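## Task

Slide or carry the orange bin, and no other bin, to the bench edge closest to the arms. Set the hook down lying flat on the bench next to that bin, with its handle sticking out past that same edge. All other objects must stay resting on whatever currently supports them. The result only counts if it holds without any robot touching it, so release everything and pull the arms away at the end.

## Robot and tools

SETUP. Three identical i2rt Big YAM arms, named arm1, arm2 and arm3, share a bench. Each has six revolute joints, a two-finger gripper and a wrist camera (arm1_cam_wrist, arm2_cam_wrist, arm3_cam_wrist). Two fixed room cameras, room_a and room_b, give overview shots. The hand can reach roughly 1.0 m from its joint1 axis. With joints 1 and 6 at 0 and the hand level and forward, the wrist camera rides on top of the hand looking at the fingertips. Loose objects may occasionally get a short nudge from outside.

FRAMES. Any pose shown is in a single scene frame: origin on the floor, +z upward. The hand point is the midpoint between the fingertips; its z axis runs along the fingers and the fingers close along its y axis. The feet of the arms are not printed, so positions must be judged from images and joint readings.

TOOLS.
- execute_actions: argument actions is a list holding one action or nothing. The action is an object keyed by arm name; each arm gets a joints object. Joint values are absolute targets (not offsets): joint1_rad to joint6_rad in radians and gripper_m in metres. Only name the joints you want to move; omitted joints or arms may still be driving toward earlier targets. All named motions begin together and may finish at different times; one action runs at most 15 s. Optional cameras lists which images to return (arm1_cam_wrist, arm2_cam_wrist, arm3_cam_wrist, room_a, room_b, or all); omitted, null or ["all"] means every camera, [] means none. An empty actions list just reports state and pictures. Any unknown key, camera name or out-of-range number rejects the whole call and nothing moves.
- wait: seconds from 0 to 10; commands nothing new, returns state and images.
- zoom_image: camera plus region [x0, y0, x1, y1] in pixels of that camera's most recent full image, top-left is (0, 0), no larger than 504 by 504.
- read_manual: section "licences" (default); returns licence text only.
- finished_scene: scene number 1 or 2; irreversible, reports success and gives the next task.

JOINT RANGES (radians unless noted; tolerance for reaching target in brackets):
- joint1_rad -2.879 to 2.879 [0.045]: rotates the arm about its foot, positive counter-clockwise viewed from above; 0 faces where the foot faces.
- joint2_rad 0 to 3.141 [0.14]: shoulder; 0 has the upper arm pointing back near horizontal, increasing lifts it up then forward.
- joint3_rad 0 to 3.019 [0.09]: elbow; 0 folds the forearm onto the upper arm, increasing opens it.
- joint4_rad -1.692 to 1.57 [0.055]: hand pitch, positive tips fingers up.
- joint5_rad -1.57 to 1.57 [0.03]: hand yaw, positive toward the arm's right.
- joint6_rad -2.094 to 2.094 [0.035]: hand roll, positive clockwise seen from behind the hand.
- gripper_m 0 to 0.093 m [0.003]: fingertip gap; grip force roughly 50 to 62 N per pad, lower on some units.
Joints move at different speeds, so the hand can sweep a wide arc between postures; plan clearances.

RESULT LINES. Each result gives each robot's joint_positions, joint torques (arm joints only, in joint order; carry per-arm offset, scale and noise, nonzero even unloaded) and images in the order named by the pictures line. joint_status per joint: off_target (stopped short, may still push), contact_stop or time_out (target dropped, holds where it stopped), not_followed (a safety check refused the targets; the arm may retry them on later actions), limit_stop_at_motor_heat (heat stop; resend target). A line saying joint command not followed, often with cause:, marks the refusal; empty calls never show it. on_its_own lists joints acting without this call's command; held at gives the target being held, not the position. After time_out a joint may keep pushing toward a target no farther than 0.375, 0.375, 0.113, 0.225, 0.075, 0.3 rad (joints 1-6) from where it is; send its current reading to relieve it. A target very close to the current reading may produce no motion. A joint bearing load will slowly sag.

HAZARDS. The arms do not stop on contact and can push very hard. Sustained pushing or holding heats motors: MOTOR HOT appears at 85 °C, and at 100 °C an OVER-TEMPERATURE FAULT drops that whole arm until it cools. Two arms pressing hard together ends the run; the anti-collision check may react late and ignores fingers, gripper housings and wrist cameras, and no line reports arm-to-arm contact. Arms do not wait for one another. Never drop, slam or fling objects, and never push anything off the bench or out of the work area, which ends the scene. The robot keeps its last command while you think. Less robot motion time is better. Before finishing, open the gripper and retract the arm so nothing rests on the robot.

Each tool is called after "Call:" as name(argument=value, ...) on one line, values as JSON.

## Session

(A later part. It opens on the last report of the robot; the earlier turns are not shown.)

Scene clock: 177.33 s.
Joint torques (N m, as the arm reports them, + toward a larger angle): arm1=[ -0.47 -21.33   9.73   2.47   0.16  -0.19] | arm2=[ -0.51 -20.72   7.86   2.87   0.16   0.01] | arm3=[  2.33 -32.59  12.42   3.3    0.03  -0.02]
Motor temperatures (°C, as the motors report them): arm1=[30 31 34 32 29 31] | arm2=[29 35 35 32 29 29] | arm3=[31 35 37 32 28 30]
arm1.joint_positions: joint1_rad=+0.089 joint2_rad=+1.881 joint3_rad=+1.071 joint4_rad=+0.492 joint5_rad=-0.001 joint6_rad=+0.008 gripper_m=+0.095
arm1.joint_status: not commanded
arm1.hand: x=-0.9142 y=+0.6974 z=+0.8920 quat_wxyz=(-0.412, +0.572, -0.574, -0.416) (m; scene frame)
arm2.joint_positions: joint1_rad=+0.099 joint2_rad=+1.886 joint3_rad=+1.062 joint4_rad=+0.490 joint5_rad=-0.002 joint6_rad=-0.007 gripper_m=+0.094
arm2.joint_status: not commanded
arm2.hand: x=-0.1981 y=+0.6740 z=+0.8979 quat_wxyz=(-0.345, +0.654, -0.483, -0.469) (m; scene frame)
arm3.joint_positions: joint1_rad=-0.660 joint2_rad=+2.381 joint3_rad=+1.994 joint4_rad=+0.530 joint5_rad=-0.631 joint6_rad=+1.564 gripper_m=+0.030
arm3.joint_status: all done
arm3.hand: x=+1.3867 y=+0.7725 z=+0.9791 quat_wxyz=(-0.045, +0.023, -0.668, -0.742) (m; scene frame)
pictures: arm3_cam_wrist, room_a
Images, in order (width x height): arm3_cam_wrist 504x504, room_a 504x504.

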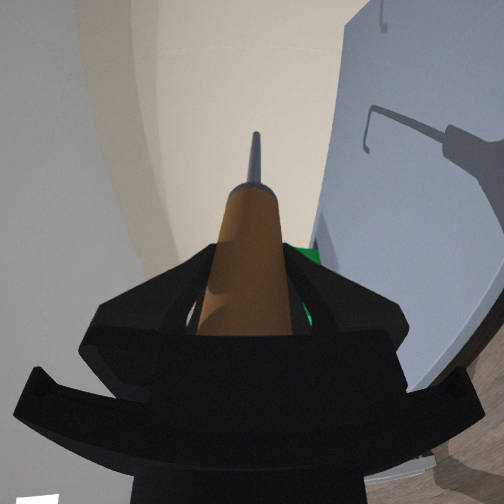

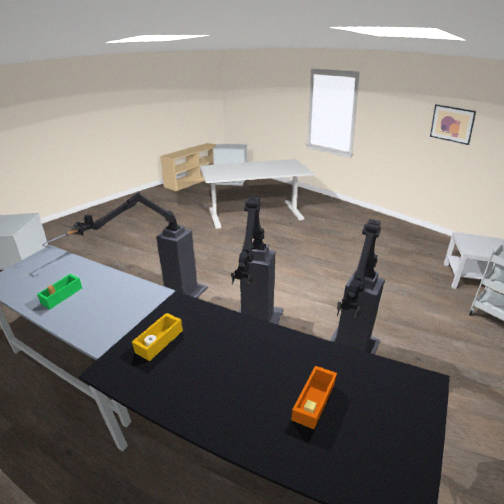

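Call:
execute_actions(actions=[{"arm3":{"joints":{"joint1_rad":0.0,"joint5_rad":0.0}},"arm2":{"joints":{"joint1_rad":0.3}}}], cameras=["arm3_cam_wrist"])

Call:
execute_actions(actions=[{"arm3":{"joints":{"joint1_rad":0.655,"joint5_rad":0.63,"joint3_rad":1.93}}}], cameras=["arm3_cam_wrist","room_a"])

Scene clock: 185.00 s.
Joint torques (N m, as the arm reports them, + toward a larger angle): arm1=[ -0.57 -21.71   9.74   2.53   0.17  -0.16] | arm2=[ -0.38 -20.84   7.88   2.87   0.15   0.02] | arm3=[  1.14 -32.12  12.58   3.32  -0.01  -0.02]
Motor temperatures (°C, as the motors report them): arm1=[30 31 34 32 29 31] | arm2=[29 35 35 32 29 29] | arm3=[31 35 38 32 28 30]
arm1.joint_positions: joint1_rad=+0.089 joint2_rad=+1.881 joint3_rad=+1.071 joint4_rad=+0.492 joint5_rad=-0.001 joint6_rad=+0.008 gripper_m=+0.095
arm1.joint_status: not commanded
arm1.hand: x=-0.9142 y=+0.6974 z=+0.8920 quat_wxyz=(-0.412, +0.572, -0.574, -0.416) (m; scene frame)
arm2.joint_positions: joint1_rad=+0.297 joint2_rad=+1.886 joint3_rad=+1.062 joint4_rad=+0.490 joint5_rad=-0.001 joint6_rad=-0.007 gripper_m=+0.094
arm2.joint_status: all done
arm2.hand: x=-0.3252 y=+0.6210 z=+0.8989 quat_wxyz=(-0.298, +0.698, -0.415, -0.501) (m; scene frame)
arm3.joint_positions: joint1_rad=+0.002 joint2_rad=+2.381 joint3_rad=+1.994 joint4_rad=+0.530 joint5_rad=+0.000 joint6_rad=+1.564 gripper_m=+0.030
arm3.joint_status: all done
arm3.hand: x=+0.9083 y=+0.9352 z=+0.9804 quat_wxyz=(-0.004, +0.004, -0.658, -0.753) (m; scene frame)
pictures: arm3_cam_wrist
Images, in order (width x height): arm3_cam_wrist 504x504.

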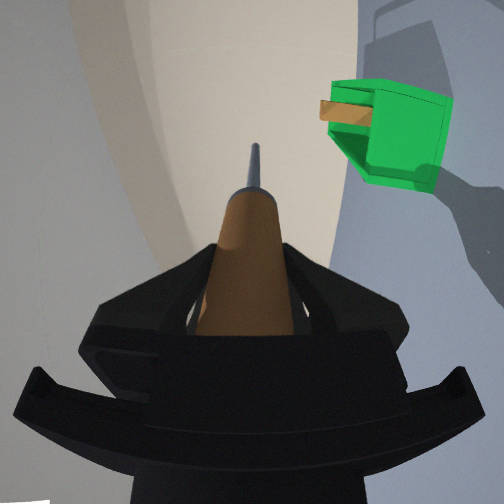

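Scene clock: 187.23 s.
Joint torques (N m, as the arm reports them, + toward a larger angle): arm1=[ -0.68 -21.42   9.83   2.7    0.15  -0.19] | arm2=[ -0.33 -20.79   7.84   2.9    0.14   0.02] | arm3=[  1.27 -33.56  10.09   3.13  -0.07  -0.03]
Motor temperatures (°C, as the motors report them): arm1=[30 31 34 32 29 31] | arm2=[29 35 35 32 29 29] | arm3=[31 35 38 32 29 30]
arm1.joint_positions: joint1_rad=+0.089 joint2_rad=+1.881 joint3_rad=+1.071 joint4_rad=+0.492 joint5_rad=-0.001 joint6_rad=+0.008 gripper_m=+0.095
arm1.joint_status: not commanded
arm1.hand: x=-0.9142 y=+0.6974 z=+0.8920 quat_wxyz=(-0.412, +0.572, -0.574, -0.416) (m; scene frame)
arm2.joint_positions: joint1_rad=+0.297 joint2_rad=+1.886 joint3_rad=+1.062 joint4_rad=+0.490 joint5_rad=-0.001 joint6_rad=-0.007 gripper_m=+0.094
arm2.joint_status: not commanded
arm2.hand: x=-0.3252 y=+0.6210 z=+0.8989 quat_wxyz=(-0.298, +0.698, -0.415, -0.501) (m; scene frame)
arm3.joint_positions: joint1_rad=+0.657 joint2_rad=+2.398 joint3_rad=+1.908 joint4_rad=+0.530 joint5_rad=+0.630 joint6_rad=+1.564 gripper_m=+0.030
arm3.joint_status: all done
arm3.hand: x=+0.4433 y=+0.7676 z=+0.9127 quat_wxyz=(+0.013, +0.004, -0.699, -0.715) (m; scene frame)
pictures: arm3_cam_wrist, room_a
Images, in order (width x height): arm3_cam_wrist 504x504, room_a 504x504.

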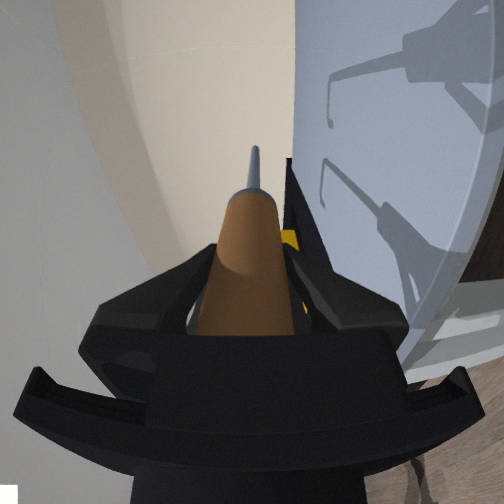

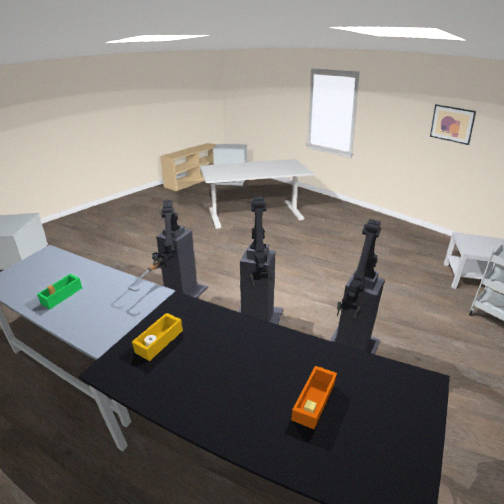

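Call:
execute_actions(actions=[{"arm3":{"joints":{"joint2_rad":2.49,"joint3_rad":1.893,"joint4_rad":0.70,"joint5_rad":0.69}}}], cameras=["arm3_cam_wrist"])

Scene clock: 196.27 s.
Joint torques (N m, as the arm reports them, + toward a larger angle): arm1=[ -0.62 -21.21   9.75   2.64   0.14  -0.21] | arm2=[ -0.39 -20.78   7.86   2.86   0.14   0.01] | arm3=[  1.49 -32.46   8.7    2.83   0.    -0.08]
Motor temperatures (°C, as the motors report them): arm1=[30 31 34 32 29 31] | arm2=[29 35 35 32 29 29] | arm3=[31 36 37 32 28 30]
arm1.joint_positions: joint1_rad=+0.089 joint2_rad=+1.881 joint3_rad=+1.071 joint4_rad=+0.492 joint5_rad=-0.001 joint6_rad=+0.008 gripper_m=+0.095
arm1.joint_status: not commanded
arm1.hand: x=-0.9142 y=+0.6974 z=+0.8920 quat_wxyz=(-0.412, +0.572, -0.574, -0.416) (m; scene frame)
arm2.joint_positions: joint1_rad=+0.297 joint2_rad=+1.886 joint3_rad=+1.062 joint4_rad=+0.490 joint5_rad=-0.001 joint6_rad=-0.007 gripper_m=+0.094
arm2.joint_status: not commanded
arm2.hand: x=-0.3252 y=+0.6210 z=+0.8989 quat_wxyz=(-0.298, +0.698, -0.415, -0.501) (m; scene frame)
arm3.joint_positions: joint1_rad=+0.656 joint2_rad=+2.550 joint3_rad=+1.876 joint4_rad=+0.676 joint5_rad=+0.689 joint6_rad=+1.570 gripper_m=+0.030
arm3.joint_status: all done
arm3.hand: x=+0.4610 y=+0.7580 z=+0.7945 quat_wxyz=(-0.014, -0.011, -0.709, -0.705) (m; scene frame)
pictures: arm3_cam_wrist
Images, in order (width x height): arm3_cam_wrist 504x504.

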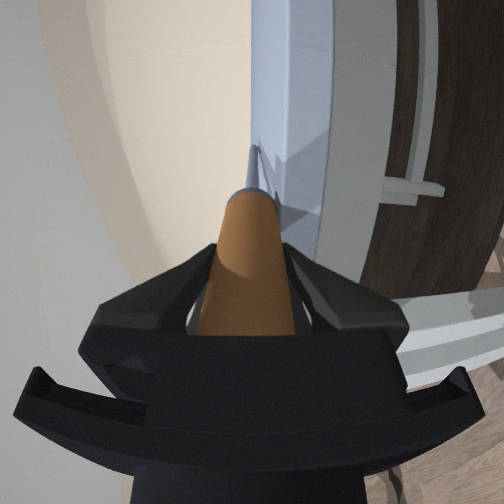

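Call:
execute_actions(actions=[{"arm3":{"joints":{"gripper_m":0.093}}}], cameras=[])

Call:
execute_actions(actions=[{"arm3":{"joints":{"joint5_rad":1.25}},"arm2":{"joints":{"joint6_rad":1.571,"joint1_rad":-0.2}}}], cameras=["arm3_cam_wrist","room_b"])

Scene clock: 208.67 s.
Joint torques (N m, as the arm reports them, + toward a larger angle): arm1=[ -0.27 -21.93   9.86   2.53   0.13  -0.19] | arm2=[ -0.45 -20.76   7.86   2.84   0.14   0.01] | arm3=[  1.38 -29.8    8.72   2.62   0.01  -0.09]
Motor temperatures (°C, as the motors report them): arm1=[30 31 35 32 29 31] | arm2=[29 35 35 32 29 29] | arm3=[31 36 37 32 28 30]
arm1.joint_positions: joint1_rad=+0.089 joint2_rad=+1.881 joint3_rad=+1.071 joint4_rad=+0.492 joint5_rad=-0.001 joint6_rad=+0.008 gripper_m=+0.095
arm1.joint_status: not commanded
arm1.hand: x=-0.9142 y=+0.6974 z=+0.8920 quat_wxyz=(-0.412, +0.572, -0.574, -0.416) (m; scene frame)
arm2.joint_positions: joint1_rad=+0.297 joint2_rad=+1.886 joint3_rad=+1.062 joint4_rad=+0.490 joint5_rad=-0.001 joint6_rad=-0.007 gripper_m=+0.094
arm2.joint_status: not commanded
arm2.hand: x=-0.3252 y=+0.6210 z=+0.8989 quat_wxyz=(-0.298, +0.698, -0.415, -0.501) (m; scene frame)
arm3.joint_positions: joint1_rad=+0.656 joint2_rad=+2.518 joint3_rad=+1.876 joint4_rad=+0.681 joint5_rad=+0.689 joint6_rad=+1.570 gripper_m=+0.093
arm3.joint_status: all done
arm3.hand: x=+0.4596 y=+0.7599 z=+0.8231 quat_wxyz=(-0.006, -0.019, -0.699, -0.715) (m; scene frame)
pictures: none
No camera images: the call's "cameras" was empty. Leave "cameras" out to get every camera's image.

Scene clock: 210.83 s.
Joint torques (N m, as the arm reports them, + toward a larger angle): arm1=[ -0.52 -21.98   9.8    2.56   0.16  -0.18] | arm2=[ -0.94 -20.8    7.84   2.86   0.09  -0.06] | arm3=[  1.42 -29.02   8.7    2.23   0.06  -0.09]
Motor temperatures (°C, as the motors report them): arm1=[30 31 35 32 29 31] | arm2=[29 35 35 32 29 29] | arm3=[31 36 37 32 28 30]
arm1.joint_positions: joint1_rad=+0.089 joint2_rad=+1.881 joint3_rad=+1.071 joint4_rad=+0.492 joint5_rad=-0.001 joint6_rad=+0.008 gripper_m=+0.095
arm1.joint_status: not commanded
arm1.hand: x=-0.9142 y=+0.6974 z=+0.8920 quat_wxyz=(-0.412, +0.572, -0.574, -0.416) (m; scene frame)
arm2.joint_positions: joint1_rad=-0.196 joint2_rad=+1.886 joint3_rad=+1.062 joint4_rad=+0.490 joint5_rad=+0.001 joint6_rad=+1.562 gripper_m=+0.094
arm2.joint_status: all done
arm2.hand: x=+0.0043 y=+0.7043 z=+0.8961 quat_wxyz=(+0.001, +0.001, -0.814, -0.581) (m; scene frame)
arm3.joint_positions: joint1_rad=+0.656 joint2_rad=+2.518 joint3_rad=+1.876 joint4_rad=+0.681 joint5_rad=+1.247 joint6_rad=+1.570 gripper_m=+0.093
arm3.joint_status: all done
arm3.hand: x=+0.5496 y=+0.7307 z=+0.8207 quat_wxyz=(-0.198, -0.215, -0.671, -0.682) (m; scene frame)
pictures: arm3_cam_wrist, room_b
Images, in order (width x height): arm3_cam_wrist 504x504, room_b 504x504.

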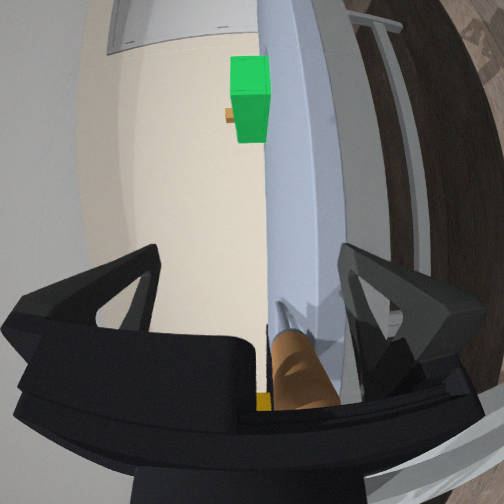

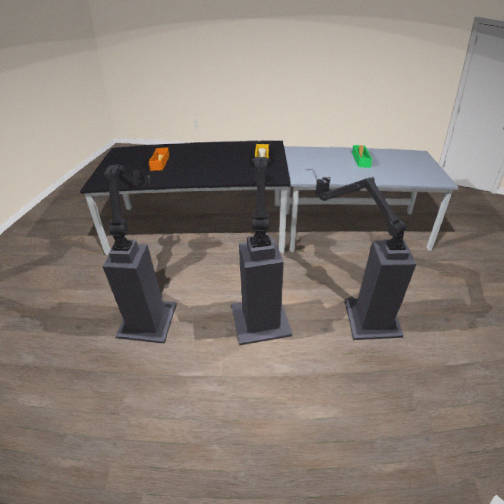

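Call:
execute_actions(actions=[{"arm3":{"joints":{"joint2_rad":2.42,"joint3_rad":1.64,"joint4_rad":0.82}}}], cameras=[])

Call:
execute_actions(actions=[{"arm3":{"joints":{"joint1_rad":-0.5,"joint2_rad":1.2,"joint3_rad":0.8,"joint4_rad":0.3,"joint5_rad":0}}}], cameras=["room_a","room_b"])

Call:
zoom_image(camera="room_b", region=[240, 130, 400, 230])

Scene clock: 217.13 s.
Joint torques (N m, as the arm reports them, + toward a larger angle): arm1=[ -0.3  -21.55   9.75   2.49   0.19  -0.2 ] | arm2=[ -0.86 -20.69   7.84   2.86   0.1   -0.04] | arm3=[  1.49 -26.33   6.45   2.23   0.01  -0.09]
Motor temperatures (°C, as the motors report them): arm1=[30 31 35 32 29 31] | arm2=[29 35 35 32 29 29] | arm3=[31 36 36 32 28 30]
arm1.joint_positions: joint1_rad=+0.089 joint2_rad=+1.881 joint3_rad=+1.071 joint4_rad=+0.492 joint5_rad=-0.001 joint6_rad=+0.008 gripper_m=+0.095
arm1.joint_status: not commanded
arm1.hand: x=-0.9142 y=+0.6974 z=+0.8920 quat_wxyz=(-0.412, +0.572, -0.574, -0.416) (m; scene frame)
arm2.joint_positions: joint1_rad=-0.196 joint2_rad=+1.886 joint3_rad=+1.062 joint4_rad=+0.490 joint5_rad=+0.001 joint6_rad=+1.562 gripper_m=+0.094
arm2.joint_status: not commanded
arm2.hand: x=+0.0043 y=+0.7043 z=+0.8961 quat_wxyz=(+0.002, +0.001, -0.814, -0.581) (m; scene frame)
arm3.joint_positions: joint1_rad=+0.656 joint2_rad=+2.431 joint3_rad=+1.641 joint4_rad=+0.804 joint5_rad=+1.249 joint6_rad=+1.570 gripper_m=+0.093
arm3.joint_status: all done
arm3.hand: x=+0.5820 y=+0.6885 z=+0.8050 quat_wxyz=(-0.206, -0.209, -0.676, -0.676) (m; scene frame)
pictures: none
No camera images: the call's "cameras" was empty. Leave "cameras" out to get every camera's image.

Scene clock: 218.93 s.
Joint torques (N m, as the arm reports them, + toward a larger angle): arm1=[ -0.34 -21.44   9.79   2.51   0.14  -0.18] | arm2=[ -0.93 -20.84   7.84   2.82   0.1   -0.05] | arm3=[ 1.26 -9.83  8.08  1.69 -0.1  -0.08]
Motor temperatures (°C, as the motors report them): arm1=[30 31 35 32 29 31] | arm2=[29 35 35 32 29 29] | arm3=[31 36 36 32 28 30]
arm1.joint_positions: joint1_rad=+0.089 joint2_rad=+1.881 joint3_rad=+1.071 joint4_rad=+0.492 joint5_rad=-0.001 joint6_rad=+0.008 gripper_m=+0.095
arm1.joint_status: not commanded
arm1.hand: x=-0.9142 y=+0.6974 z=+0.8920 quat_wxyz=(-0.412, +0.572, -0.574, -0.416) (m; scene frame)
arm2.joint_positions: joint1_rad=-0.196 joint2_rad=+1.886 joint3_rad=+1.062 joint4_rad=+0.490 joint5_rad=+0.001 joint6_rad=+1.562 gripper_m=+0.094
arm2.joint_status: not commanded
arm2.hand: x=+0.0043 y=+0.7043 z=+0.8961 quat_wxyz=(+0.002, +0.001, -0.814, -0.581) (m; scene frame)
arm3.joint_positions: joint1_rad=-0.496 joint2_rad=+1.202 joint3_rad=+0.806 joint4_rad=+0.307 joint5_rad=+0.003 joint6_rad=+1.570 gripper_m=+0.093
arm3.joint_status: all done
arm3.hand: x=+1.1692 y=+0.4752 z=+1.0920 quat_wxyz=(-0.170, -0.180, -0.717, -0.651) (m; scene frame)
pictures: room_a, room_b
Images, in order (width x height): room_a 504x504, room_b 504x504.

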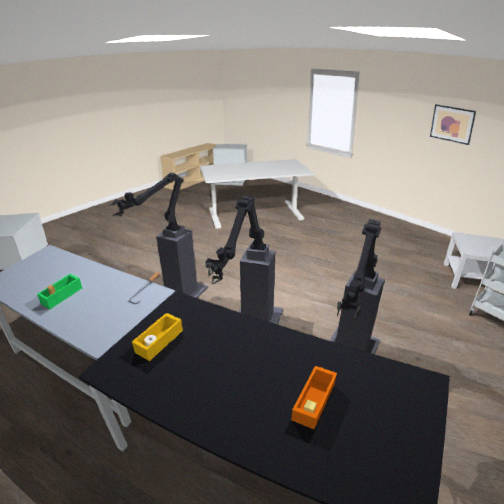

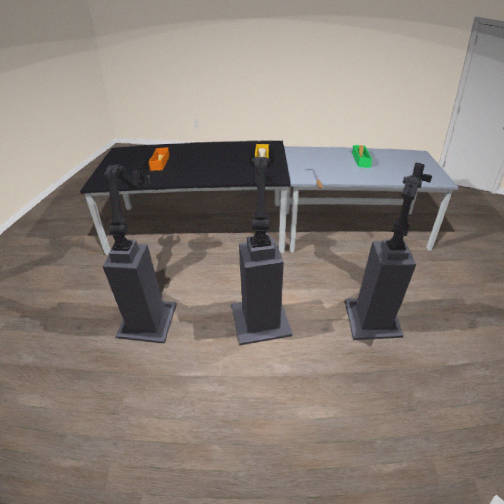

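Region (240, 130, 400, 230) of room_b's 504x504 image, scaled by 3.150, with more detail than that image has; it fills the top 315 rows of this view, and the rest is white.

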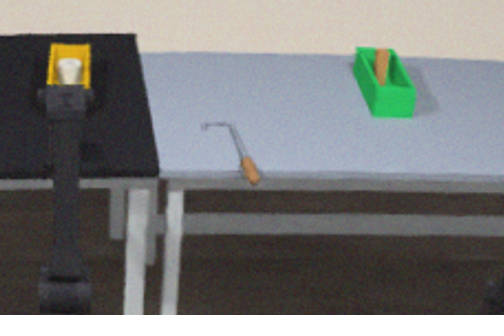

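Call:
execute_actions(actions=[{"arm2":{"joints":{"joint1_rad":-0.944,"joint5_rad":-0.7,"joint4_rad":0.94}}}], cameras=[])

Call:
execute_actions(actions=[{"arm2":{"joints":{"joint2_rad":2.45,"joint3_rad":1.595}}}], cameras=["arm2_cam_wrist"])

Scene clock: 228.87 s.
Joint torques (N m, as the arm reports them, + toward a larger angle): arm1=[ -0.6  -21.42   9.72   2.49   0.19  -0.23] | arm2=[ -0.4  -20.59   7.71   2.71   0.06  -0.06] | arm3=[ 1.23 -9.52  8.11  1.8  -0.1  -0.08]
Motor temperatures (°C, as the motors report them): arm1=[30 31 35 32 29 31] | arm2=[29 35 35 32 29 29] | arm3=[31 34 36 32 28 30]
arm1.joint_positions: joint1_rad=+0.089 joint2_rad=+1.881 joint3_rad=+1.071 joint4_rad=+0.492 joint5_rad=-0.001 joint6_rad=+0.008 gripper_m=+0.095
arm1.joint_status: not commanded
arm1.hand: x=-0.9142 y=+0.6974 z=+0.8920 quat_wxyz=(-0.412, +0.572, -0.574, -0.416) (m; scene frame)
arm2.joint_positions: joint1_rad=-0.945 joint2_rad=+1.886 joint3_rad=+1.062 joint4_rad=+0.920 joint5_rad=-0.699 joint6_rad=+1.563 gripper_m=+0.094
arm2.joint_status: all done
arm2.hand: x=+0.3794 y=+0.5732 z=+0.9924 quat_wxyz=(-0.039, +0.005, -0.679, -0.733) (m; scene frame)
arm3.joint_positions: joint1_rad=-0.496 joint2_rad=+1.202 joint3_rad=+0.806 joint4_rad=+0.307 joint5_rad=+0.003 joint6_rad=+1.570 gripper_m=+0.093
arm3.joint_status: not commanded
arm3.hand: x=+1.1692 y=+0.4752 z=+1.0920 quat_wxyz=(-0.170, -0.180, -0.717, -0.651) (m; scene frame)
pictures: none
No camera images: the call's "cameras" was empty. Leave "cameras" out to get every camera's image.

Scene clock: 230.37 s.
Joint torques (N m, as the arm reports them, + toward a larger angle): arm1=[ -0.5  -20.79   9.75   2.63   0.15  -0.23] | arm2=[ -0.47 -29.08   8.9    2.48   0.08  -0.06] | arm3=[ 1.02 -9.52  8.27  1.71 -0.09 -0.07]
Motor temperatures (°C, as the motors report them): arm1=[30 31 35 32 29 31] | arm2=[29 36 35 32 29 29] | arm3=[31 34 36 32 28 30]
arm1.joint_positions: joint1_rad=+0.089 joint2_rad=+1.881 joint3_rad=+1.071 joint4_rad=+0.492 joint5_rad=-0.001 joint6_rad=+0.008 gripper_m=+0.095
arm1.joint_status: not commanded
arm1.hand: x=-0.9142 y=+0.6974 z=+0.8920 quat_wxyz=(-0.412, +0.572, -0.574, -0.416) (m; scene frame)
arm2.joint_positions: joint1_rad=-0.945 joint2_rad=+2.478 joint3_rad=+1.552 joint4_rad=+0.926 joint5_rad=-0.700 joint6_rad=+1.564 gripper_m=+0.094
arm2.joint_status: all done
arm2.hand: x=+0.4649 y=+0.6687 z=+0.7876 quat_wxyz=(-0.016, -0.018, -0.706, -0.708) (m; scene frame)
arm3.joint_positions: joint1_rad=-0.496 joint2_rad=+1.202 joint3_rad=+0.806 joint4_rad=+0.307 joint5_rad=+0.003 joint6_rad=+1.570 gripper_m=+0.093
arm3.joint_status: not commanded
arm3.hand: x=+1.1692 y=+0.4752 z=+1.0920 quat_wxyz=(-0.170, -0.180, -0.717, -0.651) (m; scene frame)
pictures: arm2_cam_wrist
Images, in order (width x height): arm2_cam_wrist 504x504.

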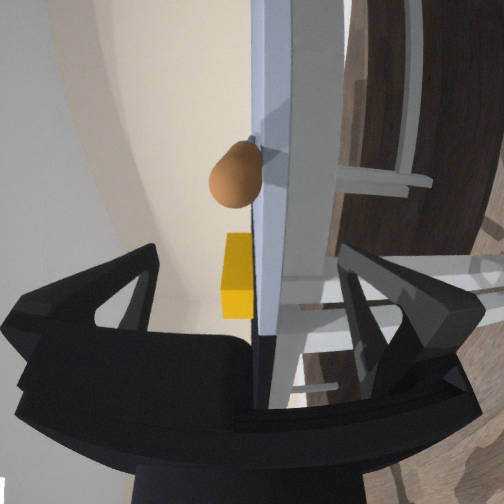

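Call:
execute_actions(actions=[{"arm2":{"joints":{"joint1_rad":-0.892,"joint2_rad":2.62,"joint3_rad":2.003,"joint4_rad":0.68,"joint5_rad":-0.75}}}], cameras=["arm2_cam_wrist"])

Scene clock: 239.00 s.
Joint torques (N m, as the arm reports them, + toward a larger angle): arm1=[ -0.34 -21.22   9.82   2.54   0.15  -0.18] | arm2=[ -0.56 -30.39  10.33   1.68   0.15  -0.06] | arm3=[ 0.91 -9.81  8.2   1.73 -0.1  -0.08]
Motor temperatures (°C, as the motors report them): arm1=[30 31 35 32 29 31] | arm2=[29 36 36 32 29 29] | arm3=[31 33 36 32 28 30]
arm1.joint_positions: joint1_rad=+0.089 joint2_rad=+1.881 joint3_rad=+1.071 joint4_rad=+0.492 joint5_rad=-0.001 joint6_rad=+0.008 gripper_m=+0.095
arm1.joint_status: not commanded
arm1.hand: x=-0.9142 y=+0.6974 z=+0.8920 quat_wxyz=(-0.412, +0.572, -0.574, -0.416) (m; scene frame)
arm2.joint_positions: joint1_rad=-0.887 joint2_rad=+2.636 joint3_rad=+1.960 joint4_rad=+0.683 joint5_rad=-0.751 joint6_rad=+1.564 gripper_m=+0.094
arm2.joint_status: all done
arm2.hand: x=+0.4757 y=+0.7655 z=+0.8003 quat_wxyz=(+0.021, +0.023, -0.703, -0.710) (m; scene frame)
arm3.joint_positions: joint1_rad=-0.496 joint2_rad=+1.202 joint3_rad=+0.806 joint4_rad=+0.307 joint5_rad=+0.003 joint6_rad=+1.570 gripper_m=+0.093
arm3.joint_status: not commanded
arm3.hand: x=+1.1692 y=+0.4752 z=+1.0920 quat_wxyz=(-0.170, -0.180, -0.717, -0.651) (m; scene frame)
pictures: arm2_cam_wrist
Images, in order (width x height): arm2_cam_wrist 504x504.

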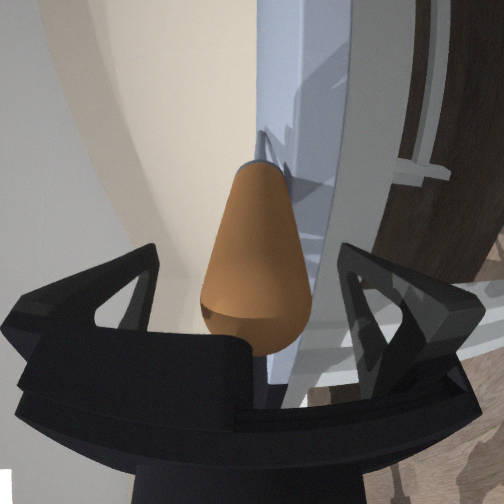

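Call:
execute_actions(actions=[{"arm2":{"joints":{"joint1_rad":-0.915,"joint2_rad":2.645,"joint3_rad":2.035,"joint4_rad":0.665,"joint5_rad":-0.71}}}], cameras=["arm2_cam_wrist"])

Scene clock: 244.93 s.
Joint torques (N m, as the arm reports them, + toward a larger angle): arm1=[ -0.82 -21.7    9.76   2.69   0.16  -0.21] | arm2=[ -0.26 -28.64  11.26   1.62   0.16  -0.07] | arm3=[ 1.38 -9.75  8.19  1.81 -0.11 -0.09]
Motor temperatures (°C, as the motors report them): arm1=[30 31 35 32 29 31] | arm2=[29 37 36 32 29 29] | arm3=[31 33 36 32 28 30]
arm1.joint_positions: joint1_rad=+0.089 joint2_rad=+1.881 joint3_rad=+1.071 joint4_rad=+0.492 joint5_rad=-0.001 joint6_rad=+0.008 gripper_m=+0.095
arm1.joint_status: not commanded
arm1.hand: x=-0.9142 y=+0.6974 z=+0.8920 quat_wxyz=(-0.412, +0.572, -0.574, -0.416) (m; scene frame)
arm2.joint_positions: joint1_rad=-0.917 joint2_rad=+2.640 joint3_rad=+1.978 joint4_rad=+0.671 joint5_rad=-0.712 joint6_rad=+1.564 gripper_m=+0.094
arm2.joint_status: all done
arm2.hand: x=+0.5079 y=+0.7538 z=+0.8034 quat_wxyz=(-0.004, -0.001, -0.703, -0.711) (m; scene frame)
arm3.joint_positions: joint1_rad=-0.496 joint2_rad=+1.202 joint3_rad=+0.806 joint4_rad=+0.307 joint5_rad=+0.003 joint6_rad=+1.570 gripper_m=+0.093
arm3.joint_status: not commanded
arm3.hand: x=+1.1692 y=+0.4752 z=+1.0920 quat_wxyz=(-0.170, -0.180, -0.717, -0.651) (m; scene frame)
pictures: arm2_cam_wrist
Images, in order (width x height): arm2_cam_wrist 504x504.

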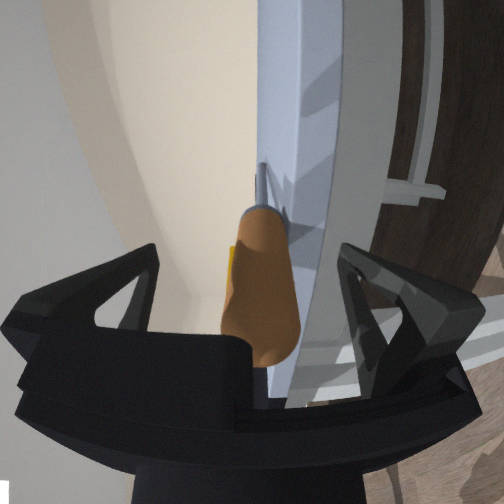

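Call:
execute_actions(actions=[{"arm2":{"joints":{"joint1_rad":-0.898,"joint2_rad":2.655,"joint5_rad":-0.745}}}], cameras=["arm2_cam_wrist"])

Scene clock: 250.37 s.
Joint torques (N m, as the arm reports them, + toward a larger angle): arm1=[ -0.88 -21.61   9.77   2.56   0.17  -0.21] | arm2=[ -0.13 -28.64  11.21   1.61   0.03  -0.06] | arm3=[ 1.13 -9.57  8.24  1.71 -0.08 -0.09]
Motor temperatures (°C, as the motors report them): arm1=[30 31 35 32 29 31] | arm2=[29 37 37 32 29 29] | arm3=[31 33 36 32 28 30]
arm1.joint_positions: joint1_rad=+0.089 joint2_rad=+1.881 joint3_rad=+1.071 joint4_rad=+0.492 joint5_rad=-0.001 joint6_rad=+0.008 gripper_m=+0.095
arm1.joint_status: not commanded
arm1.hand: x=-0.9142 y=+0.6974 z=+0.8920 quat_wxyz=(-0.412, +0.572, -0.574, -0.416) (m; scene frame)
arm2.joint_positions: joint1_rad=-0.901 joint2_rad=+2.650 joint3_rad=+1.979 joint4_rad=+0.671 joint5_rad=-0.743 joint6_rad=+1.564 gripper_m=+0.094
arm2.joint_status: all done
arm2.hand: x=+0.4895 y=+0.7610 z=+0.7945 quat_wxyz=(+0.015, +0.013, -0.706, -0.708) (m; scene frame)
arm3.joint_positions: joint1_rad=-0.496 joint2_rad=+1.202 joint3_rad=+0.806 joint4_rad=+0.307 joint5_rad=+0.003 joint6_rad=+1.570 gripper_m=+0.093
arm3.joint_status: not commanded
arm3.hand: x=+1.1692 y=+0.4752 z=+1.0920 quat_wxyz=(-0.170, -0.180, -0.717, -0.651) (m; scene frame)
pictures: arm2_cam_wrist
Images, in order (width x height): arm2_cam_wrist 504x504.

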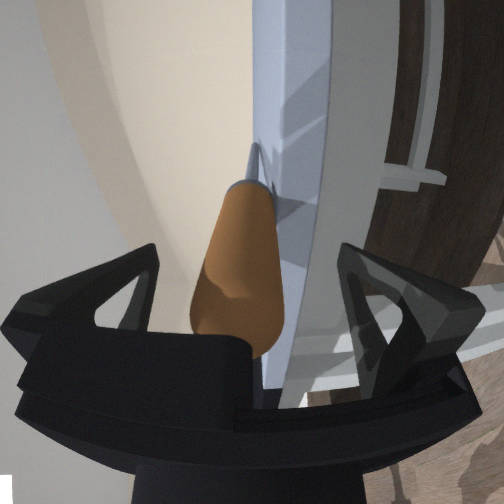

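Call:
execute_actions(actions=[{"arm2":{"joints":{"joint2_rad":2.665,"joint3_rad":2.065,"joint4_rad":0.65,"joint5_rad":-0.79}}}], cameras=["arm2_cam_wrist"])

Scene clock: 257.07 s.
Joint torques (N m, as the arm reports them, + toward a larger angle): arm1=[ -0.7  -21.66   9.84   2.52   0.16  -0.25] | arm2=[ -0.21 -28.88  11.33   1.56   0.01  -0.06] | arm3=[ 1.25 -9.73  8.24  1.7  -0.06 -0.08]
Motor temperatures (°C, as the motors report them): arm1=[30 32 35 32 29 31] | arm2=[29 38 37 32 29 29] | arm3=[31 33 36 32 28 30]
arm1.joint_positions: joint1_rad=+0.089 joint2_rad=+1.881 joint3_rad=+1.071 joint4_rad=+0.492 joint5_rad=-0.001 joint6_rad=+0.008 gripper_m=+0.095
arm1.joint_status: not commanded
arm1.hand: x=-0.9142 y=+0.6974 z=+0.8920 quat_wxyz=(-0.412, +0.572, -0.574, -0.416) (m; scene frame)
arm2.joint_positions: joint1_rad=-0.901 joint2_rad=+2.660 joint3_rad=+2.008 joint4_rad=+0.656 joint5_rad=-0.788 joint6_rad=+1.564 gripper_m=+0.094
arm2.joint_status: all done
arm2.hand: x=+0.4854 y=+0.7648 z=+0.7974 quat_wxyz=(+0.030, +0.030, -0.704, -0.709) (m; scene frame)
arm3.joint_positions: joint1_rad=-0.496 joint2_rad=+1.202 joint3_rad=+0.806 joint4_rad=+0.307 joint5_rad=+0.003 joint6_rad=+1.570 gripper_m=+0.093
arm3.joint_status: not commanded
arm3.hand: x=+1.1692 y=+0.4752 z=+1.0920 quat_wxyz=(-0.170, -0.180, -0.717, -0.651) (m; scene frame)
pictures: arm2_cam_wrist
Images, in order (width x height): arm2_cam_wrist 504x504.

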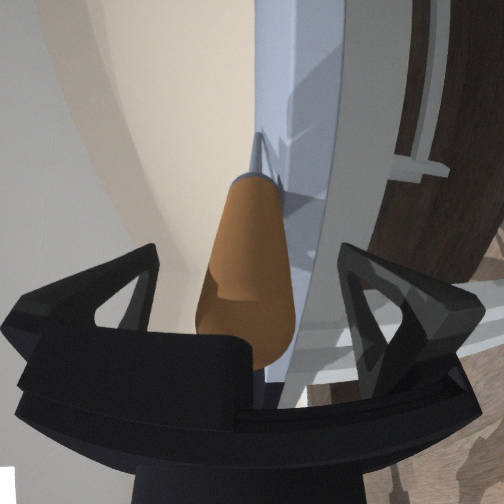

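Call:
execute_actions(actions=[{"arm2":{"joints":{"joint2_rad":2.685,"joint3_rad":2.11,"joint4_rad":0.625}}}], cameras=[])

Call:
execute_actions(actions=[{"arm2":{"joints":{"gripper_m":0}},"arm1":{"joints":{"joint1_rad":0.4,"joint6_rad":1.571}}}], cameras=["arm2_cam_wrist"])

Scene clock: 261.80 s.
Joint torques (N m, as the arm reports them, + toward a larger angle): arm1=[ -0.31 -21.26   9.99   2.55   0.18  -0.19] | arm2=[ -0.2  -29.12  11.64   1.58   0.04  -0.08] | arm3=[ 1.23 -9.54  8.24  1.68 -0.1  -0.08]
Motor temperatures (°C, as the motors report them): arm1=[30 32 35 32 29 31] | arm2=[29 38 38 32 29 29] | arm3=[31 33 36 32 28 30]
arm1.joint_positions: joint1_rad=+0.089 joint2_rad=+1.881 joint3_rad=+1.071 joint4_rad=+0.492 joint5_rad=-0.001 joint6_rad=+0.008 gripper_m=+0.095
arm1.joint_status: not commanded
arm1.hand: x=-0.9142 y=+0.6974 z=+0.8920 quat_wxyz=(-0.412, +0.572, -0.574, -0.416) (m; scene frame)
arm2.joint_positions: joint1_rad=-0.901 joint2_rad=+2.680 joint3_rad=+2.050 joint4_rad=+0.631 joint5_rad=-0.788 joint6_rad=+1.564 gripper_m=+0.094
arm2.joint_status: all done
arm2.hand: x=+0.4902 y=+0.7704 z=+0.7967 quat_wxyz=(+0.031, +0.029, -0.704, -0.708) (m; scene frame)
arm3.joint_positions: joint1_rad=-0.496 joint2_rad=+1.202 joint3_rad=+0.806 joint4_rad=+0.307 joint5_rad=+0.003 joint6_rad=+1.570 gripper_m=+0.093
arm3.joint_status: not commanded
arm3.hand: x=+1.1692 y=+0.4752 z=+1.0920 quat_wxyz=(-0.170, -0.180, -0.717, -0.651) (m; scene frame)
pictures: none
No camera images: the call's "cameras" was empty. Leave "cameras" out to get every camera's image.

Scene clock: 263.97 s.
Joint torques (N m, as the arm reports them, + toward a larger angle): arm1=[ -0.09 -21.48   9.69   2.59   0.16  -0.17] | arm2=[ -0.27 -29.24  11.51   1.76   0.06  -0.07] | arm3=[ 0.85 -9.74  8.2   1.66 -0.08 -0.08]
Motor temperatures (°C, as the motors report them): arm1=[30 32 35 32 29 31] | arm2=[29 38 38 32 29 29] | arm3=[31 33 36 32 28 30]
arm1.joint_positions: joint1_rad=+0.400 joint2_rad=+1.881 joint3_rad=+1.071 joint4_rad=+0.492 joint5_rad=-0.001 joint6_rad=+1.562 gripper_m=+0.095
arm1.joint_status: all done
arm1.hand: x=-1.1283 y=+0.6635 z=+0.8916 quat_wxyz=(+0.089, +0.130, -0.800, -0.579) (m; scene frame)
arm2.joint_positions: joint1_rad=-0.901 joint2_rad=+2.681 joint3_rad=+2.052 joint4_rad=+0.627 joint5_rad=-0.789 joint6_rad=+1.564 gripper_m=+0.030
arm2.joint_status: gripper_m off_target (ended at +0.030, target +0.000)
arm2.hand: x=+0.4902 y=+0.7707 z=+0.7964 quat_wxyz=(+0.032, +0.029, -0.705, -0.708) (m; scene frame)
arm3.joint_positions: joint1_rad=-0.496 joint2_rad=+1.202 joint3_rad=+0.806 joint4_rad=+0.307 joint5_rad=+0.003 joint6_rad=+1.570 gripper_m=+0.093
arm3.joint_status: not commanded
arm3.hand: x=+1.1692 y=+0.4752 z=+1.0920 quat_wxyz=(-0.170, -0.180, -0.717, -0.651) (m; scene frame)
pictures: arm2_cam_wrist
Images, in order (width x height): arm2_cam_wrist 504x504.

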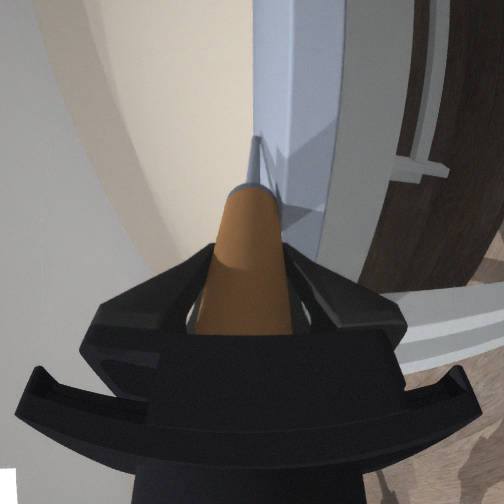

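Call:
execute_actions(actions=[{"arm2":{"joints":{"joint2_rad":2.36}}}], cameras=[])

Call:
execute_actions(actions=[{"arm2":{"joints":{"joint1_rad":-0.2,"joint5_rad":-0.07}}}], cameras=[])

Call:
execute_actions(actions=[{"arm2":{"joints":{"joint1_rad":0.465,"joint5_rad":0.65,"joint3_rad":1.95,"joint4_rad":0.6}}}], cameras=["arm2_cam_wrist","room_b"])

Scene clock: 271.87 s.
Joint torques (N m, as the arm reports them, + toward a larger angle): arm1=[  0.08 -20.92   9.61   2.63   0.2   -0.12] | arm2=[ -0.39 -34.85  11.73   2.71   0.32  -0.07] | arm3=[ 1.13 -9.73  8.22  1.76 -0.09 -0.08]
Motor temperatures (°C, as the motors report them): arm1=[30 32 35 32 29 31] | arm2=[29 38 38 32 29 29] | arm3=[31 33 36 32 28 30]
arm1.joint_positions: joint1_rad=+0.400 joint2_rad=+1.881 joint3_rad=+1.071 joint4_rad=+0.492 joint5_rad=-0.001 joint6_rad=+1.563 gripper_m=+0.095
arm1.joint_status: not commanded
arm1.hand: x=-1.1283 y=+0.6635 z=+0.8916 quat_wxyz=(+0.089, +0.130, -0.800, -0.579) (m; scene frame)
arm2.joint_positions: joint1_rad=-0.901 joint2_rad=+2.414 joint3_rad=+2.062 joint4_rad=+0.602 joint5_rad=-0.794 joint6_rad=+1.564 gripper_m=+0.030
arm2.joint_status: all done
arm2.hand: x=+0.4931 y=+0.7713 z=+1.0315 quat_wxyz=(-0.028, +0.090, -0.634, -0.767) (m; scene frame)
arm3.joint_positions: joint1_rad=-0.496 joint2_rad=+1.202 joint3_rad=+0.806 joint4_rad=+0.307 joint5_rad=+0.003 joint6_rad=+1.570 gripper_m=+0.093
arm3.joint_status: not commanded
arm3.hand: x=+1.1692 y=+0.4752 z=+1.0920 quat_wxyz=(-0.170, -0.180, -0.717, -0.651) (m; scene frame)
pictures: none
No camera images: the call's "cameras" was empty. Leave "cameras" out to get every camera's image.

Scene clock: 274.77 s.
Joint torques (N m, as the arm reports them, + toward a larger angle): arm1=[ -0.17 -21.69   9.69   2.64   0.19  -0.13] | arm2=[ -0.3  -34.67  11.87   3.14   0.13  -0.06] | arm3=[ 1.21 -9.69  8.26  1.75 -0.09 -0.07]
Motor temperatures (°C, as the motors report them): arm1=[30 32 35 32 29 31] | arm2=[29 39 39 32 30 29] | arm3=[31 33 36 32 28 30]
arm1.joint_positions: joint1_rad=+0.400 joint2_rad=+1.881 joint3_rad=+1.071 joint4_rad=+0.492 joint5_rad=-0.001 joint6_rad=+1.563 gripper_m=+0.095
arm1.joint_status: not commanded
arm1.hand: x=-1.1283 y=+0.6635 z=+0.8916 quat_wxyz=(+0.089, +0.130, -0.800, -0.579) (m; scene frame)
arm2.joint_positions: joint1_rad=-0.203 joint2_rad=+2.414 joint3_rad=+2.062 joint4_rad=+0.594 joint5_rad=-0.071 joint6_rad=+1.564 gripper_m=+0.030
arm2.joint_status: all done
arm2.hand: x=-0.0006 y=+0.9548 z=+1.0478 quat_wxyz=(+0.020, +0.025, -0.614, -0.789) (m; scene frame)
arm3.joint_positions: joint1_rad=-0.496 joint2_rad=+1.202 joint3_rad=+0.806 joint4_rad=+0.307 joint5_rad=+0.003 joint6_rad=+1.570 gripper_m=+0.093
arm3.joint_status: not commanded
arm3.hand: x=+1.1692 y=+0.4752 z=+1.0920 quat_wxyz=(-0.170, -0.180, -0.717, -0.651) (m; scene frame)
pictures: none
No camera images: the call's "cameras" was empty. Leave "cameras" out to get every camera's image.

Scene clock: 277.57 s.
Joint torques (N m, as the arm reports them, + toward a larger angle): arm1=[ -0.96 -21.63   9.77   2.53   0.22  -0.15] | arm2=[ -0.88 -35.5   11.18   3.46   0.09  -0.05] | arm3=[ 1.11 -9.67  8.16  1.7  -0.09 -0.07]
Motor temperatures (°C, as the motors report them): arm1=[30 32 35 32 29 31] | arm2=[29 39 39 32 30 29] | arm3=[31 32 36 32 28 30]
arm1.joint_positions: joint1_rad=+0.400 joint2_rad=+1.881 joint3_rad=+1.071 joint4_rad=+0.492 joint5_rad=-0.001 joint6_rad=+1.563 gripper_m=+0.095
arm1.joint_status: not commanded
arm1.hand: x=-1.1283 y=+0.6635 z=+0.8916 quat_wxyz=(+0.089, +0.130, -0.800, -0.579) (m; scene frame)
arm2.joint_positions: joint1_rad=+0.465 joint2_rad=+2.429 joint3_rad=+1.902 joint4_rad=+0.562 joint5_rad=+0.650 joint6_rad=+1.564 gripper_m=+0.030
arm2.joint_status: all done
arm2.hand: x=-0.4619 y=+0.7775 z=+0.9342 quat_wxyz=(+0.013, -0.004, -0.696, -0.718) (m; scene frame)
arm3.joint_positions: joint1_rad=-0.496 joint2_rad=+1.202 joint3_rad=+0.806 joint4_rad=+0.307 joint5_rad=+0.003 joint6_rad=+1.570 gripper_m=+0.093
arm3.joint_status: not commanded
arm3.hand: x=+1.1692 y=+0.4752 z=+1.0920 quat_wxyz=(-0.170, -0.180, -0.717, -0.651) (m; scene frame)
pictures: arm2_cam_wrist, room_b
Images, in order (width x height): arm2_cam_wrist 504x504, room_b 504x504.

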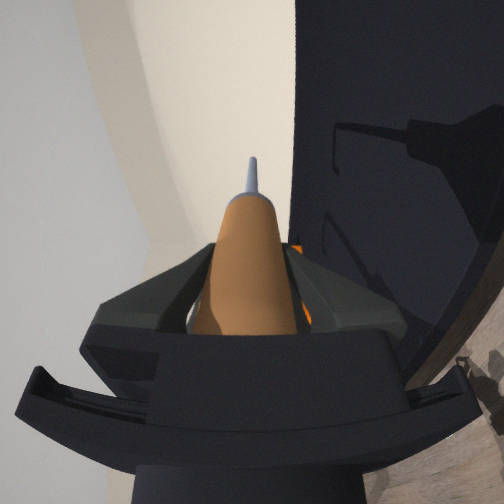

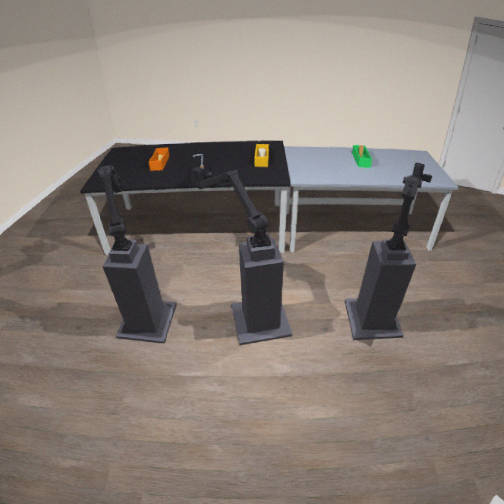

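Call:
execute_actions(actions=[{"arm2":{"joints":{"joint2_rad":2.5,"joint3_rad":1.855,"joint4_rad":0.775,"joint5_rad":0.75}}}], cameras=["arm2_cam_wrist"])

Scene clock: 292.03 s.
Joint torques (N m, as the arm reports them, + toward a larger angle): arm1=[ -0.98 -21.35   9.71   2.52   0.21  -0.15] | arm2=[ -0.41 -34.81  10.01   3.29   0.07  -0.18] | arm3=[ 1.16 -9.6   8.21  1.71 -0.1  -0.09]
Motor temperatures (°C, as the motors report them): arm1=[30 32 35 32 29 31] | arm2=[29 40 39 32 30 29] | arm3=[31 32 36 32 28 30]
arm1.joint_positions: joint1_rad=+0.400 joint2_rad=+1.881 joint3_rad=+1.071 joint4_rad=+0.492 joint5_rad=-0.001 joint6_rad=+1.563 gripper_m=+0.095
arm1.joint_status: not commanded
arm1.hand: x=-1.1283 y=+0.6635 z=+0.8916 quat_wxyz=(+0.089, +0.130, -0.800, -0.579) (m; scene frame)
arm2.joint_positions: joint1_rad=+0.464 joint2_rad=+2.568 joint3_rad=+1.809 joint4_rad=+0.739 joint5_rad=+0.750 joint6_rad=+1.574 gripper_m=+0.030
arm2.joint_status: all done
arm2.hand: x=-0.4273 y=+0.7551 z=+0.8041 quat_wxyz=(-0.032, -0.031, -0.710, -0.702) (m; scene frame)
arm3.joint_positions: joint1_rad=-0.496 joint2_rad=+1.202 joint3_rad=+0.806 joint4_rad=+0.307 joint5_rad=+0.003 joint6_rad=+1.570 gripper_m=+0.093
arm3.joint_status: not commanded
arm3.hand: x=+1.1692 y=+0.4752 z=+1.0920 quat_wxyz=(-0.170, -0.180, -0.717, -0.651) (m; scene frame)
pictures: arm2_cam_wrist
Images, in order (width x height): arm2_cam_wrist 504x504.

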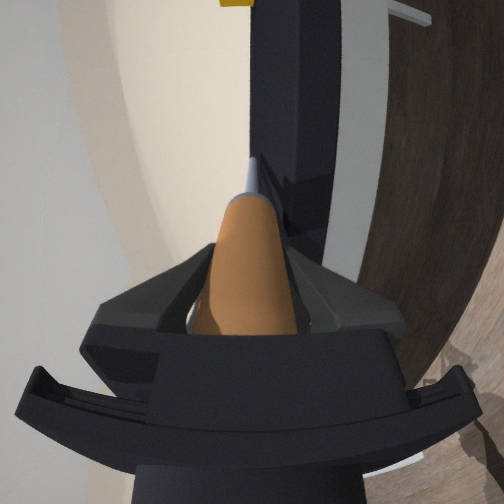

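Call:
execute_actions(actions=[{"arm2":{"joints":{"joint2_rad":2.545}}}], cameras=["arm2_cam_wrist"])

Call:
execute_actions(actions=[{"arm2":{"joints":{"gripper_m":0.093}}}], cameras=["arm2_cam_wrist"])

Scene clock: 296.67 s.
Joint torques (N m, as the arm reports them, + toward a larger angle): arm1=[ -0.41 -21.48   9.7    2.5    0.21  -0.15] | arm2=[ -0.7  -30.72   9.98   3.27   0.08  -0.15] | arm3=[ 1.15 -9.68  8.2   1.69 -0.11 -0.09]
Motor temperatures (°C, as the motors report them): arm1=[30 32 35 32 29 31] | arm2=[29 40 39 32 29 29] | arm3=[31 32 36 32 28 30]
arm1.joint_positions: joint1_rad=+0.400 joint2_rad=+1.881 joint3_rad=+1.071 joint4_rad=+0.492 joint5_rad=-0.001 joint6_rad=+1.563 gripper_m=+0.095
arm1.joint_status: not commanded
arm1.hand: x=-1.1283 y=+0.6635 z=+0.8916 quat_wxyz=(+0.089, +0.130, -0.800, -0.579) (m; scene frame)
arm2.joint_positions: joint1_rad=+0.464 joint2_rad=+2.573 joint3_rad=+1.809 joint4_rad=+0.739 joint5_rad=+0.750 joint6_rad=+1.573 gripper_m=+0.030
arm2.joint_status: all done
arm2.hand: x=-0.4270 y=+0.7546 z=+0.8003 quat_wxyz=(-0.033, -0.030, -0.712, -0.701) (m; scene frame)
arm3.joint_positions: joint1_rad=-0.496 joint2_rad=+1.202 joint3_rad=+0.806 joint4_rad=+0.307 joint5_rad=+0.003 joint6_rad=+1.570 gripper_m=+0.093
arm3.joint_status: not commanded
arm3.hand: x=+1.1692 y=+0.4752 z=+1.0920 quat_wxyz=(-0.170, -0.180, -0.717, -0.651) (m; scene frame)
pictures: arm2_cam_wrist
Images, in order (width x height): arm2_cam_wrist 504x504.

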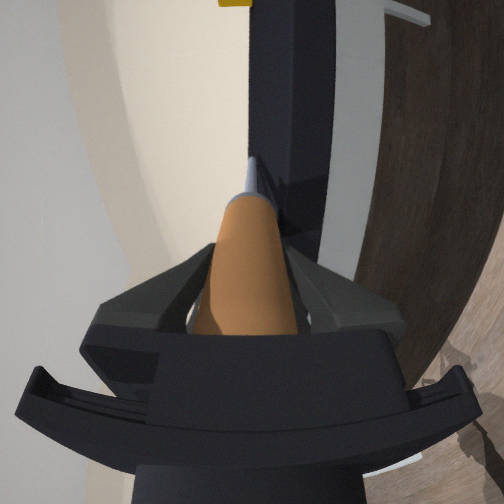

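Scene clock: 297.37 s.
Joint torques (N m, as the arm reports them, + toward a larger angle): arm1=[ -0.6  -21.61   9.76   2.53   0.17  -0.16] | arm2=[ -0.4  -30.15   9.95   2.54   0.09  -0.14] | arm3=[ 1.17 -9.8   8.2   1.78 -0.1  -0.09]
Motor temperatures (°C, as the motors report them): arm1=[30 32 35 32 29 31] | arm2=[29 40 39 32 29 29] | arm3=[31 32 36 32 28 30]
arm1.joint_positions: joint1_rad=+0.400 joint2_rad=+1.881 joint3_rad=+1.071 joint4_rad=+0.492 joint5_rad=-0.001 joint6_rad=+1.563 gripper_m=+0.095
arm1.joint_status: not commanded
arm1.hand: x=-1.1283 y=+0.6635 z=+0.8916 quat_wxyz=(+0.089, +0.130, -0.800, -0.579) (m; scene frame)
arm2.joint_positions: joint1_rad=+0.464 joint2_rad=+2.572 joint3_rad=+1.809 joint4_rad=+0.755 joint5_rad=+0.750 joint6_rad=+1.573 gripper_m=+0.093
arm2.joint_status: all done
arm2.hand: x=-0.4270 y=+0.7547 z=+0.8039 quat_wxyz=(-0.029, -0.034, -0.707, -0.706) (m; scene frame)
arm3.joint_positions: joint1_rad=-0.496 joint2_rad=+1.202 joint3_rad=+0.806 joint4_rad=+0.307 joint5_rad=+0.003 joint6_rad=+1.570 gripper_m=+0.093
arm3.joint_status: not commanded
arm3.hand: x=+1.1692 y=+0.4752 z=+1.0920 quat_wxyz=(-0.170, -0.180, -0.717, -0.651) (m; scene frame)
pictures: arm2_cam_wrist
Images, in order (width x height): arm2_cam_wrist 504x504.

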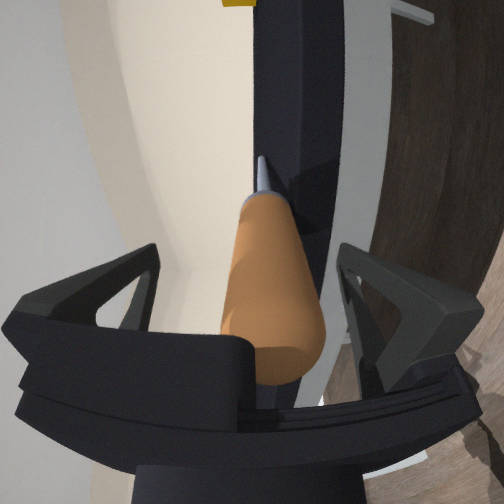

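Call:
execute_actions(actions=[{"arm2":{"joints":{"joint2_rad":2.435,"joint3_rad":1.54,"joint4_rad":0.93,"joint5_rad":0.9}}}], cameras=[])

Call:
execute_actions(actions=[{"arm2":{"joints":{"joint1_rad":-0.7,"joint2_rad":1.2,"joint3_rad":0.8,"joint4_rad":0.3,"joint5_rad":0}},"arm1":{"joints":{"joint1_rad":-0.2,"joint5_rad":-0.75,"joint4_rad":0.9}}}], cameras=["room_b"])

Scene clock: 307.00 s.
Joint torques (N m, as the arm reports them, + toward a larger angle): arm1=[ -0.38 -21.79   9.77   2.6    0.22  -0.16] | arm2=[ -0.54 -27.27   6.9    2.43   0.14  -0.16] | arm3=[ 1.06 -9.8   8.19  1.68 -0.1  -0.09]
Motor temperatures (°C, as the motors report them): arm1=[30 32 35 32 29 31] | arm2=[29 40 38 32 29 29] | arm3=[31 32 36 32 28 30]
arm1.joint_positions: joint1_rad=+0.400 joint2_rad=+1.881 joint3_rad=+1.071 joint4_rad=+0.492 joint5_rad=-0.001 joint6_rad=+1.563 gripper_m=+0.095
arm1.joint_status: not commanded
arm1.hand: x=-1.1283 y=+0.6635 z=+0.8916 quat_wxyz=(+0.089, +0.130, -0.800, -0.579) (m; scene frame)
arm2.joint_positions: joint1_rad=+0.464 joint2_rad=+2.453 joint3_rad=+1.522 joint4_rad=+0.912 joint5_rad=+0.899 joint6_rad=+1.573 gripper_m=+0.093
arm2.joint_status: all done
arm2.hand: x=-0.3601 y=+0.6969 z=+0.8003 quat_wxyz=(-0.084, -0.084, -0.706, -0.699) (m; scene frame)
arm3.joint_positions: joint1_rad=-0.496 joint2_rad=+1.202 joint3_rad=+0.806 joint4_rad=+0.307 joint5_rad=+0.003 joint6_rad=+1.570 gripper_m=+0.093
arm3.joint_status: not commanded
arm3.hand: x=+1.1692 y=+0.4752 z=+1.0920 quat_wxyz=(-0.170, -0.180, -0.717, -0.651) (m; scene frame)
pictures: none
No camera images: the call's "cameras" was empty. Leave "cameras" out to get every camera's image.

Scene clock: 308.83 s.
Joint torques (N m, as the arm reports them, + toward a larger angle): arm1=[ -0.6  -21.06   9.67   2.44   0.06  -0.16] | arm2=[ -0.45 -10.65   9.04   1.76   0.04  -0.15] | arm3=[ 1.27 -9.47  8.21  1.7  -0.09 -0.07]
Motor temperatures (°C, as the motors report them): arm1=[30 32 35 32 29 31] | arm2=[29 40 38 32 29 29] | arm3=[31 32 36 32 28 30]
arm1.joint_positions: joint1_rad=-0.203 joint2_rad=+1.881 joint3_rad=+1.071 joint4_rad=+0.883 joint5_rad=-0.748 joint6_rad=+1.563 gripper_m=+0.095
arm1.joint_status: all done
arm1.hand: x=-0.8349 y=+0.6690 z=+0.9837 quat_wxyz=(+0.144, +0.177, -0.666, -0.710) (m; scene frame)
arm2.joint_positions: joint1_rad=-0.703 joint2_rad=+1.199 joint3_rad=+0.793 joint4_rad=+0.305 joint5_rad=+0.002 joint6_rad=+1.573 gripper_m=+0.093
arm2.joint_status: all done
arm2.hand: x=+0.2707 y=+0.4827 z=+1.1162 quat_wxyz=(-0.163, -0.190, -0.718, -0.650) (m; scene frame)
arm3.joint_positions: joint1_rad=-0.496 joint2_rad=+1.202 joint3_rad=+0.806 joint4_rad=+0.307 joint5_rad=+0.003 joint6_rad=+1.570 gripper_m=+0.093
arm3.joint_status: not commanded
arm3.hand: x=+1.1692 y=+0.4752 z=+1.0920 quat_wxyz=(-0.170, -0.180, -0.717, -0.651) (m; scene frame)
pictures: room_b
Images, in order (width x height): room_b 504x504.

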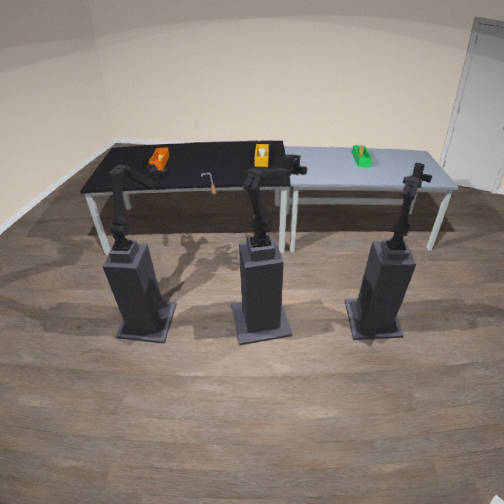

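Call:
execute_actions(actions=[{"arm1":{"joints":{"joint1_rad":-0.685,"joint2_rad":2.1,"joint3_rad":1.3,"joint4_rad":0.85}}}], cameras=[])

Call:
execute_actions(actions=[{"arm1":{"joints":{"joint2_rad":2.472,"joint3_rad":1.69}}}], cameras=["arm1_cam_wrist"])

Scene clock: 316.10 s.
Joint torques (N m, as the arm reports them, + toward a larger angle): arm1=[ -0.64 -25.62  11.8    1.7    0.1   -0.18] | arm2=[ -0.48 -10.99   9.03   1.8    0.03  -0.15] | arm3=[ 1.46 -9.73  8.2   1.65 -0.09 -0.09]
Motor temperatures (°C, as the motors report them): arm1=[30 32 36 32 29 31] | arm2=[29 39 38 32 29 29] | arm3=[31 32 36 32 28 30]
arm1.joint_positions: joint1_rad=-0.677 joint2_rad=+2.107 joint3_rad=+1.264 joint4_rad=+0.851 joint5_rad=-0.749 joint6_rad=+1.564 gripper_m=+0.095
arm1.joint_status: all done
arm1.hand: x=-0.4944 y=+0.6047 z=+0.9138 quat_wxyz=(-0.010, +0.000, -0.706, -0.708) (m; scene frame)
arm2.joint_positions: joint1_rad=-0.703 joint2_rad=+1.199 joint3_rad=+0.793 joint4_rad=+0.305 joint5_rad=+0.002 joint6_rad=+1.573 gripper_m=+0.093
arm2.joint_status: not commanded
arm2.hand: x=+0.2707 y=+0.4827 z=+1.1162 quat_wxyz=(-0.163, -0.190, -0.718, -0.650) (m; scene frame)
arm3.joint_positions: joint1_rad=-0.496 joint2_rad=+1.202 joint3_rad=+0.806 joint4_rad=+0.307 joint5_rad=+0.003 joint6_rad=+1.570 gripper_m=+0.093
arm3.joint_status: not commanded
arm3.hand: x=+1.1692 y=+0.4752 z=+1.0920 quat_wxyz=(-0.170, -0.180, -0.717, -0.651) (m; scene frame)
pictures: none
No camera images: the call's "cameras" was empty. Leave "cameras" out to get every camera's image.

Scene clock: 317.43 s.
Joint torques (N m, as the arm reports them, + toward a larger angle): arm1=[ -1.92 -29.41  11.99   1.93   0.11  -0.14] | arm2=[ -0.41 -10.9    9.07   1.8    0.03  -0.15] | arm3=[ 1.29 -9.77  8.2   1.69 -0.09 -0.07]
Motor temperatures (°C, as the motors report them): arm1=[30 32 36 32 29 31] | arm2=[29 38 38 32 29 29] | arm3=[31 32 36 32 28 30]
arm1.joint_positions: joint1_rad=-0.677 joint2_rad=+2.486 joint3_rad=+1.650 joint4_rad=+0.849 joint5_rad=-0.749 joint6_rad=+1.564 gripper_m=+0.095
arm1.joint_status: all done
arm1.hand: x=-0.4308 y=+0.6707 z=+0.8027 quat_wxyz=(-0.011, +0.001, -0.704, -0.710) (m; scene frame)
arm2.joint_positions: joint1_rad=-0.703 joint2_rad=+1.199 joint3_rad=+0.793 joint4_rad=+0.305 joint5_rad=+0.002 joint6_rad=+1.573 gripper_m=+0.093
arm2.joint_status: not commanded
arm2.hand: x=+0.2707 y=+0.4827 z=+1.1162 quat_wxyz=(-0.163, -0.190, -0.718, -0.650) (m; scene frame)
arm3.joint_positions: joint1_rad=-0.496 joint2_rad=+1.202 joint3_rad=+0.806 joint4_rad=+0.307 joint5_rad=+0.003 joint6_rad=+1.570 gripper_m=+0.093
arm3.joint_status: not commanded
arm3.hand: x=+1.1692 y=+0.4752 z=+1.0920 quat_wxyz=(-0.170, -0.180, -0.717, -0.651) (m; scene frame)
pictures: arm1_cam_wrist
Images, in order (width x height): arm1_cam_wrist 504x504.

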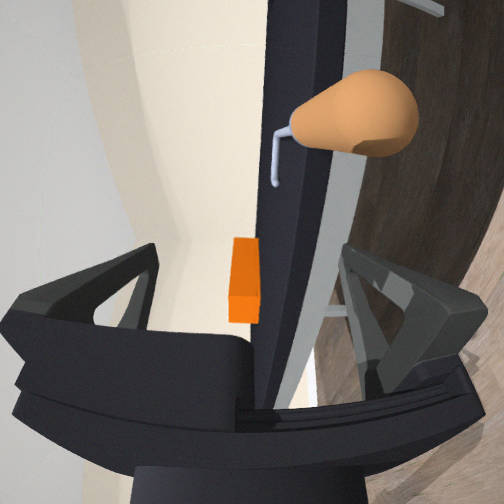

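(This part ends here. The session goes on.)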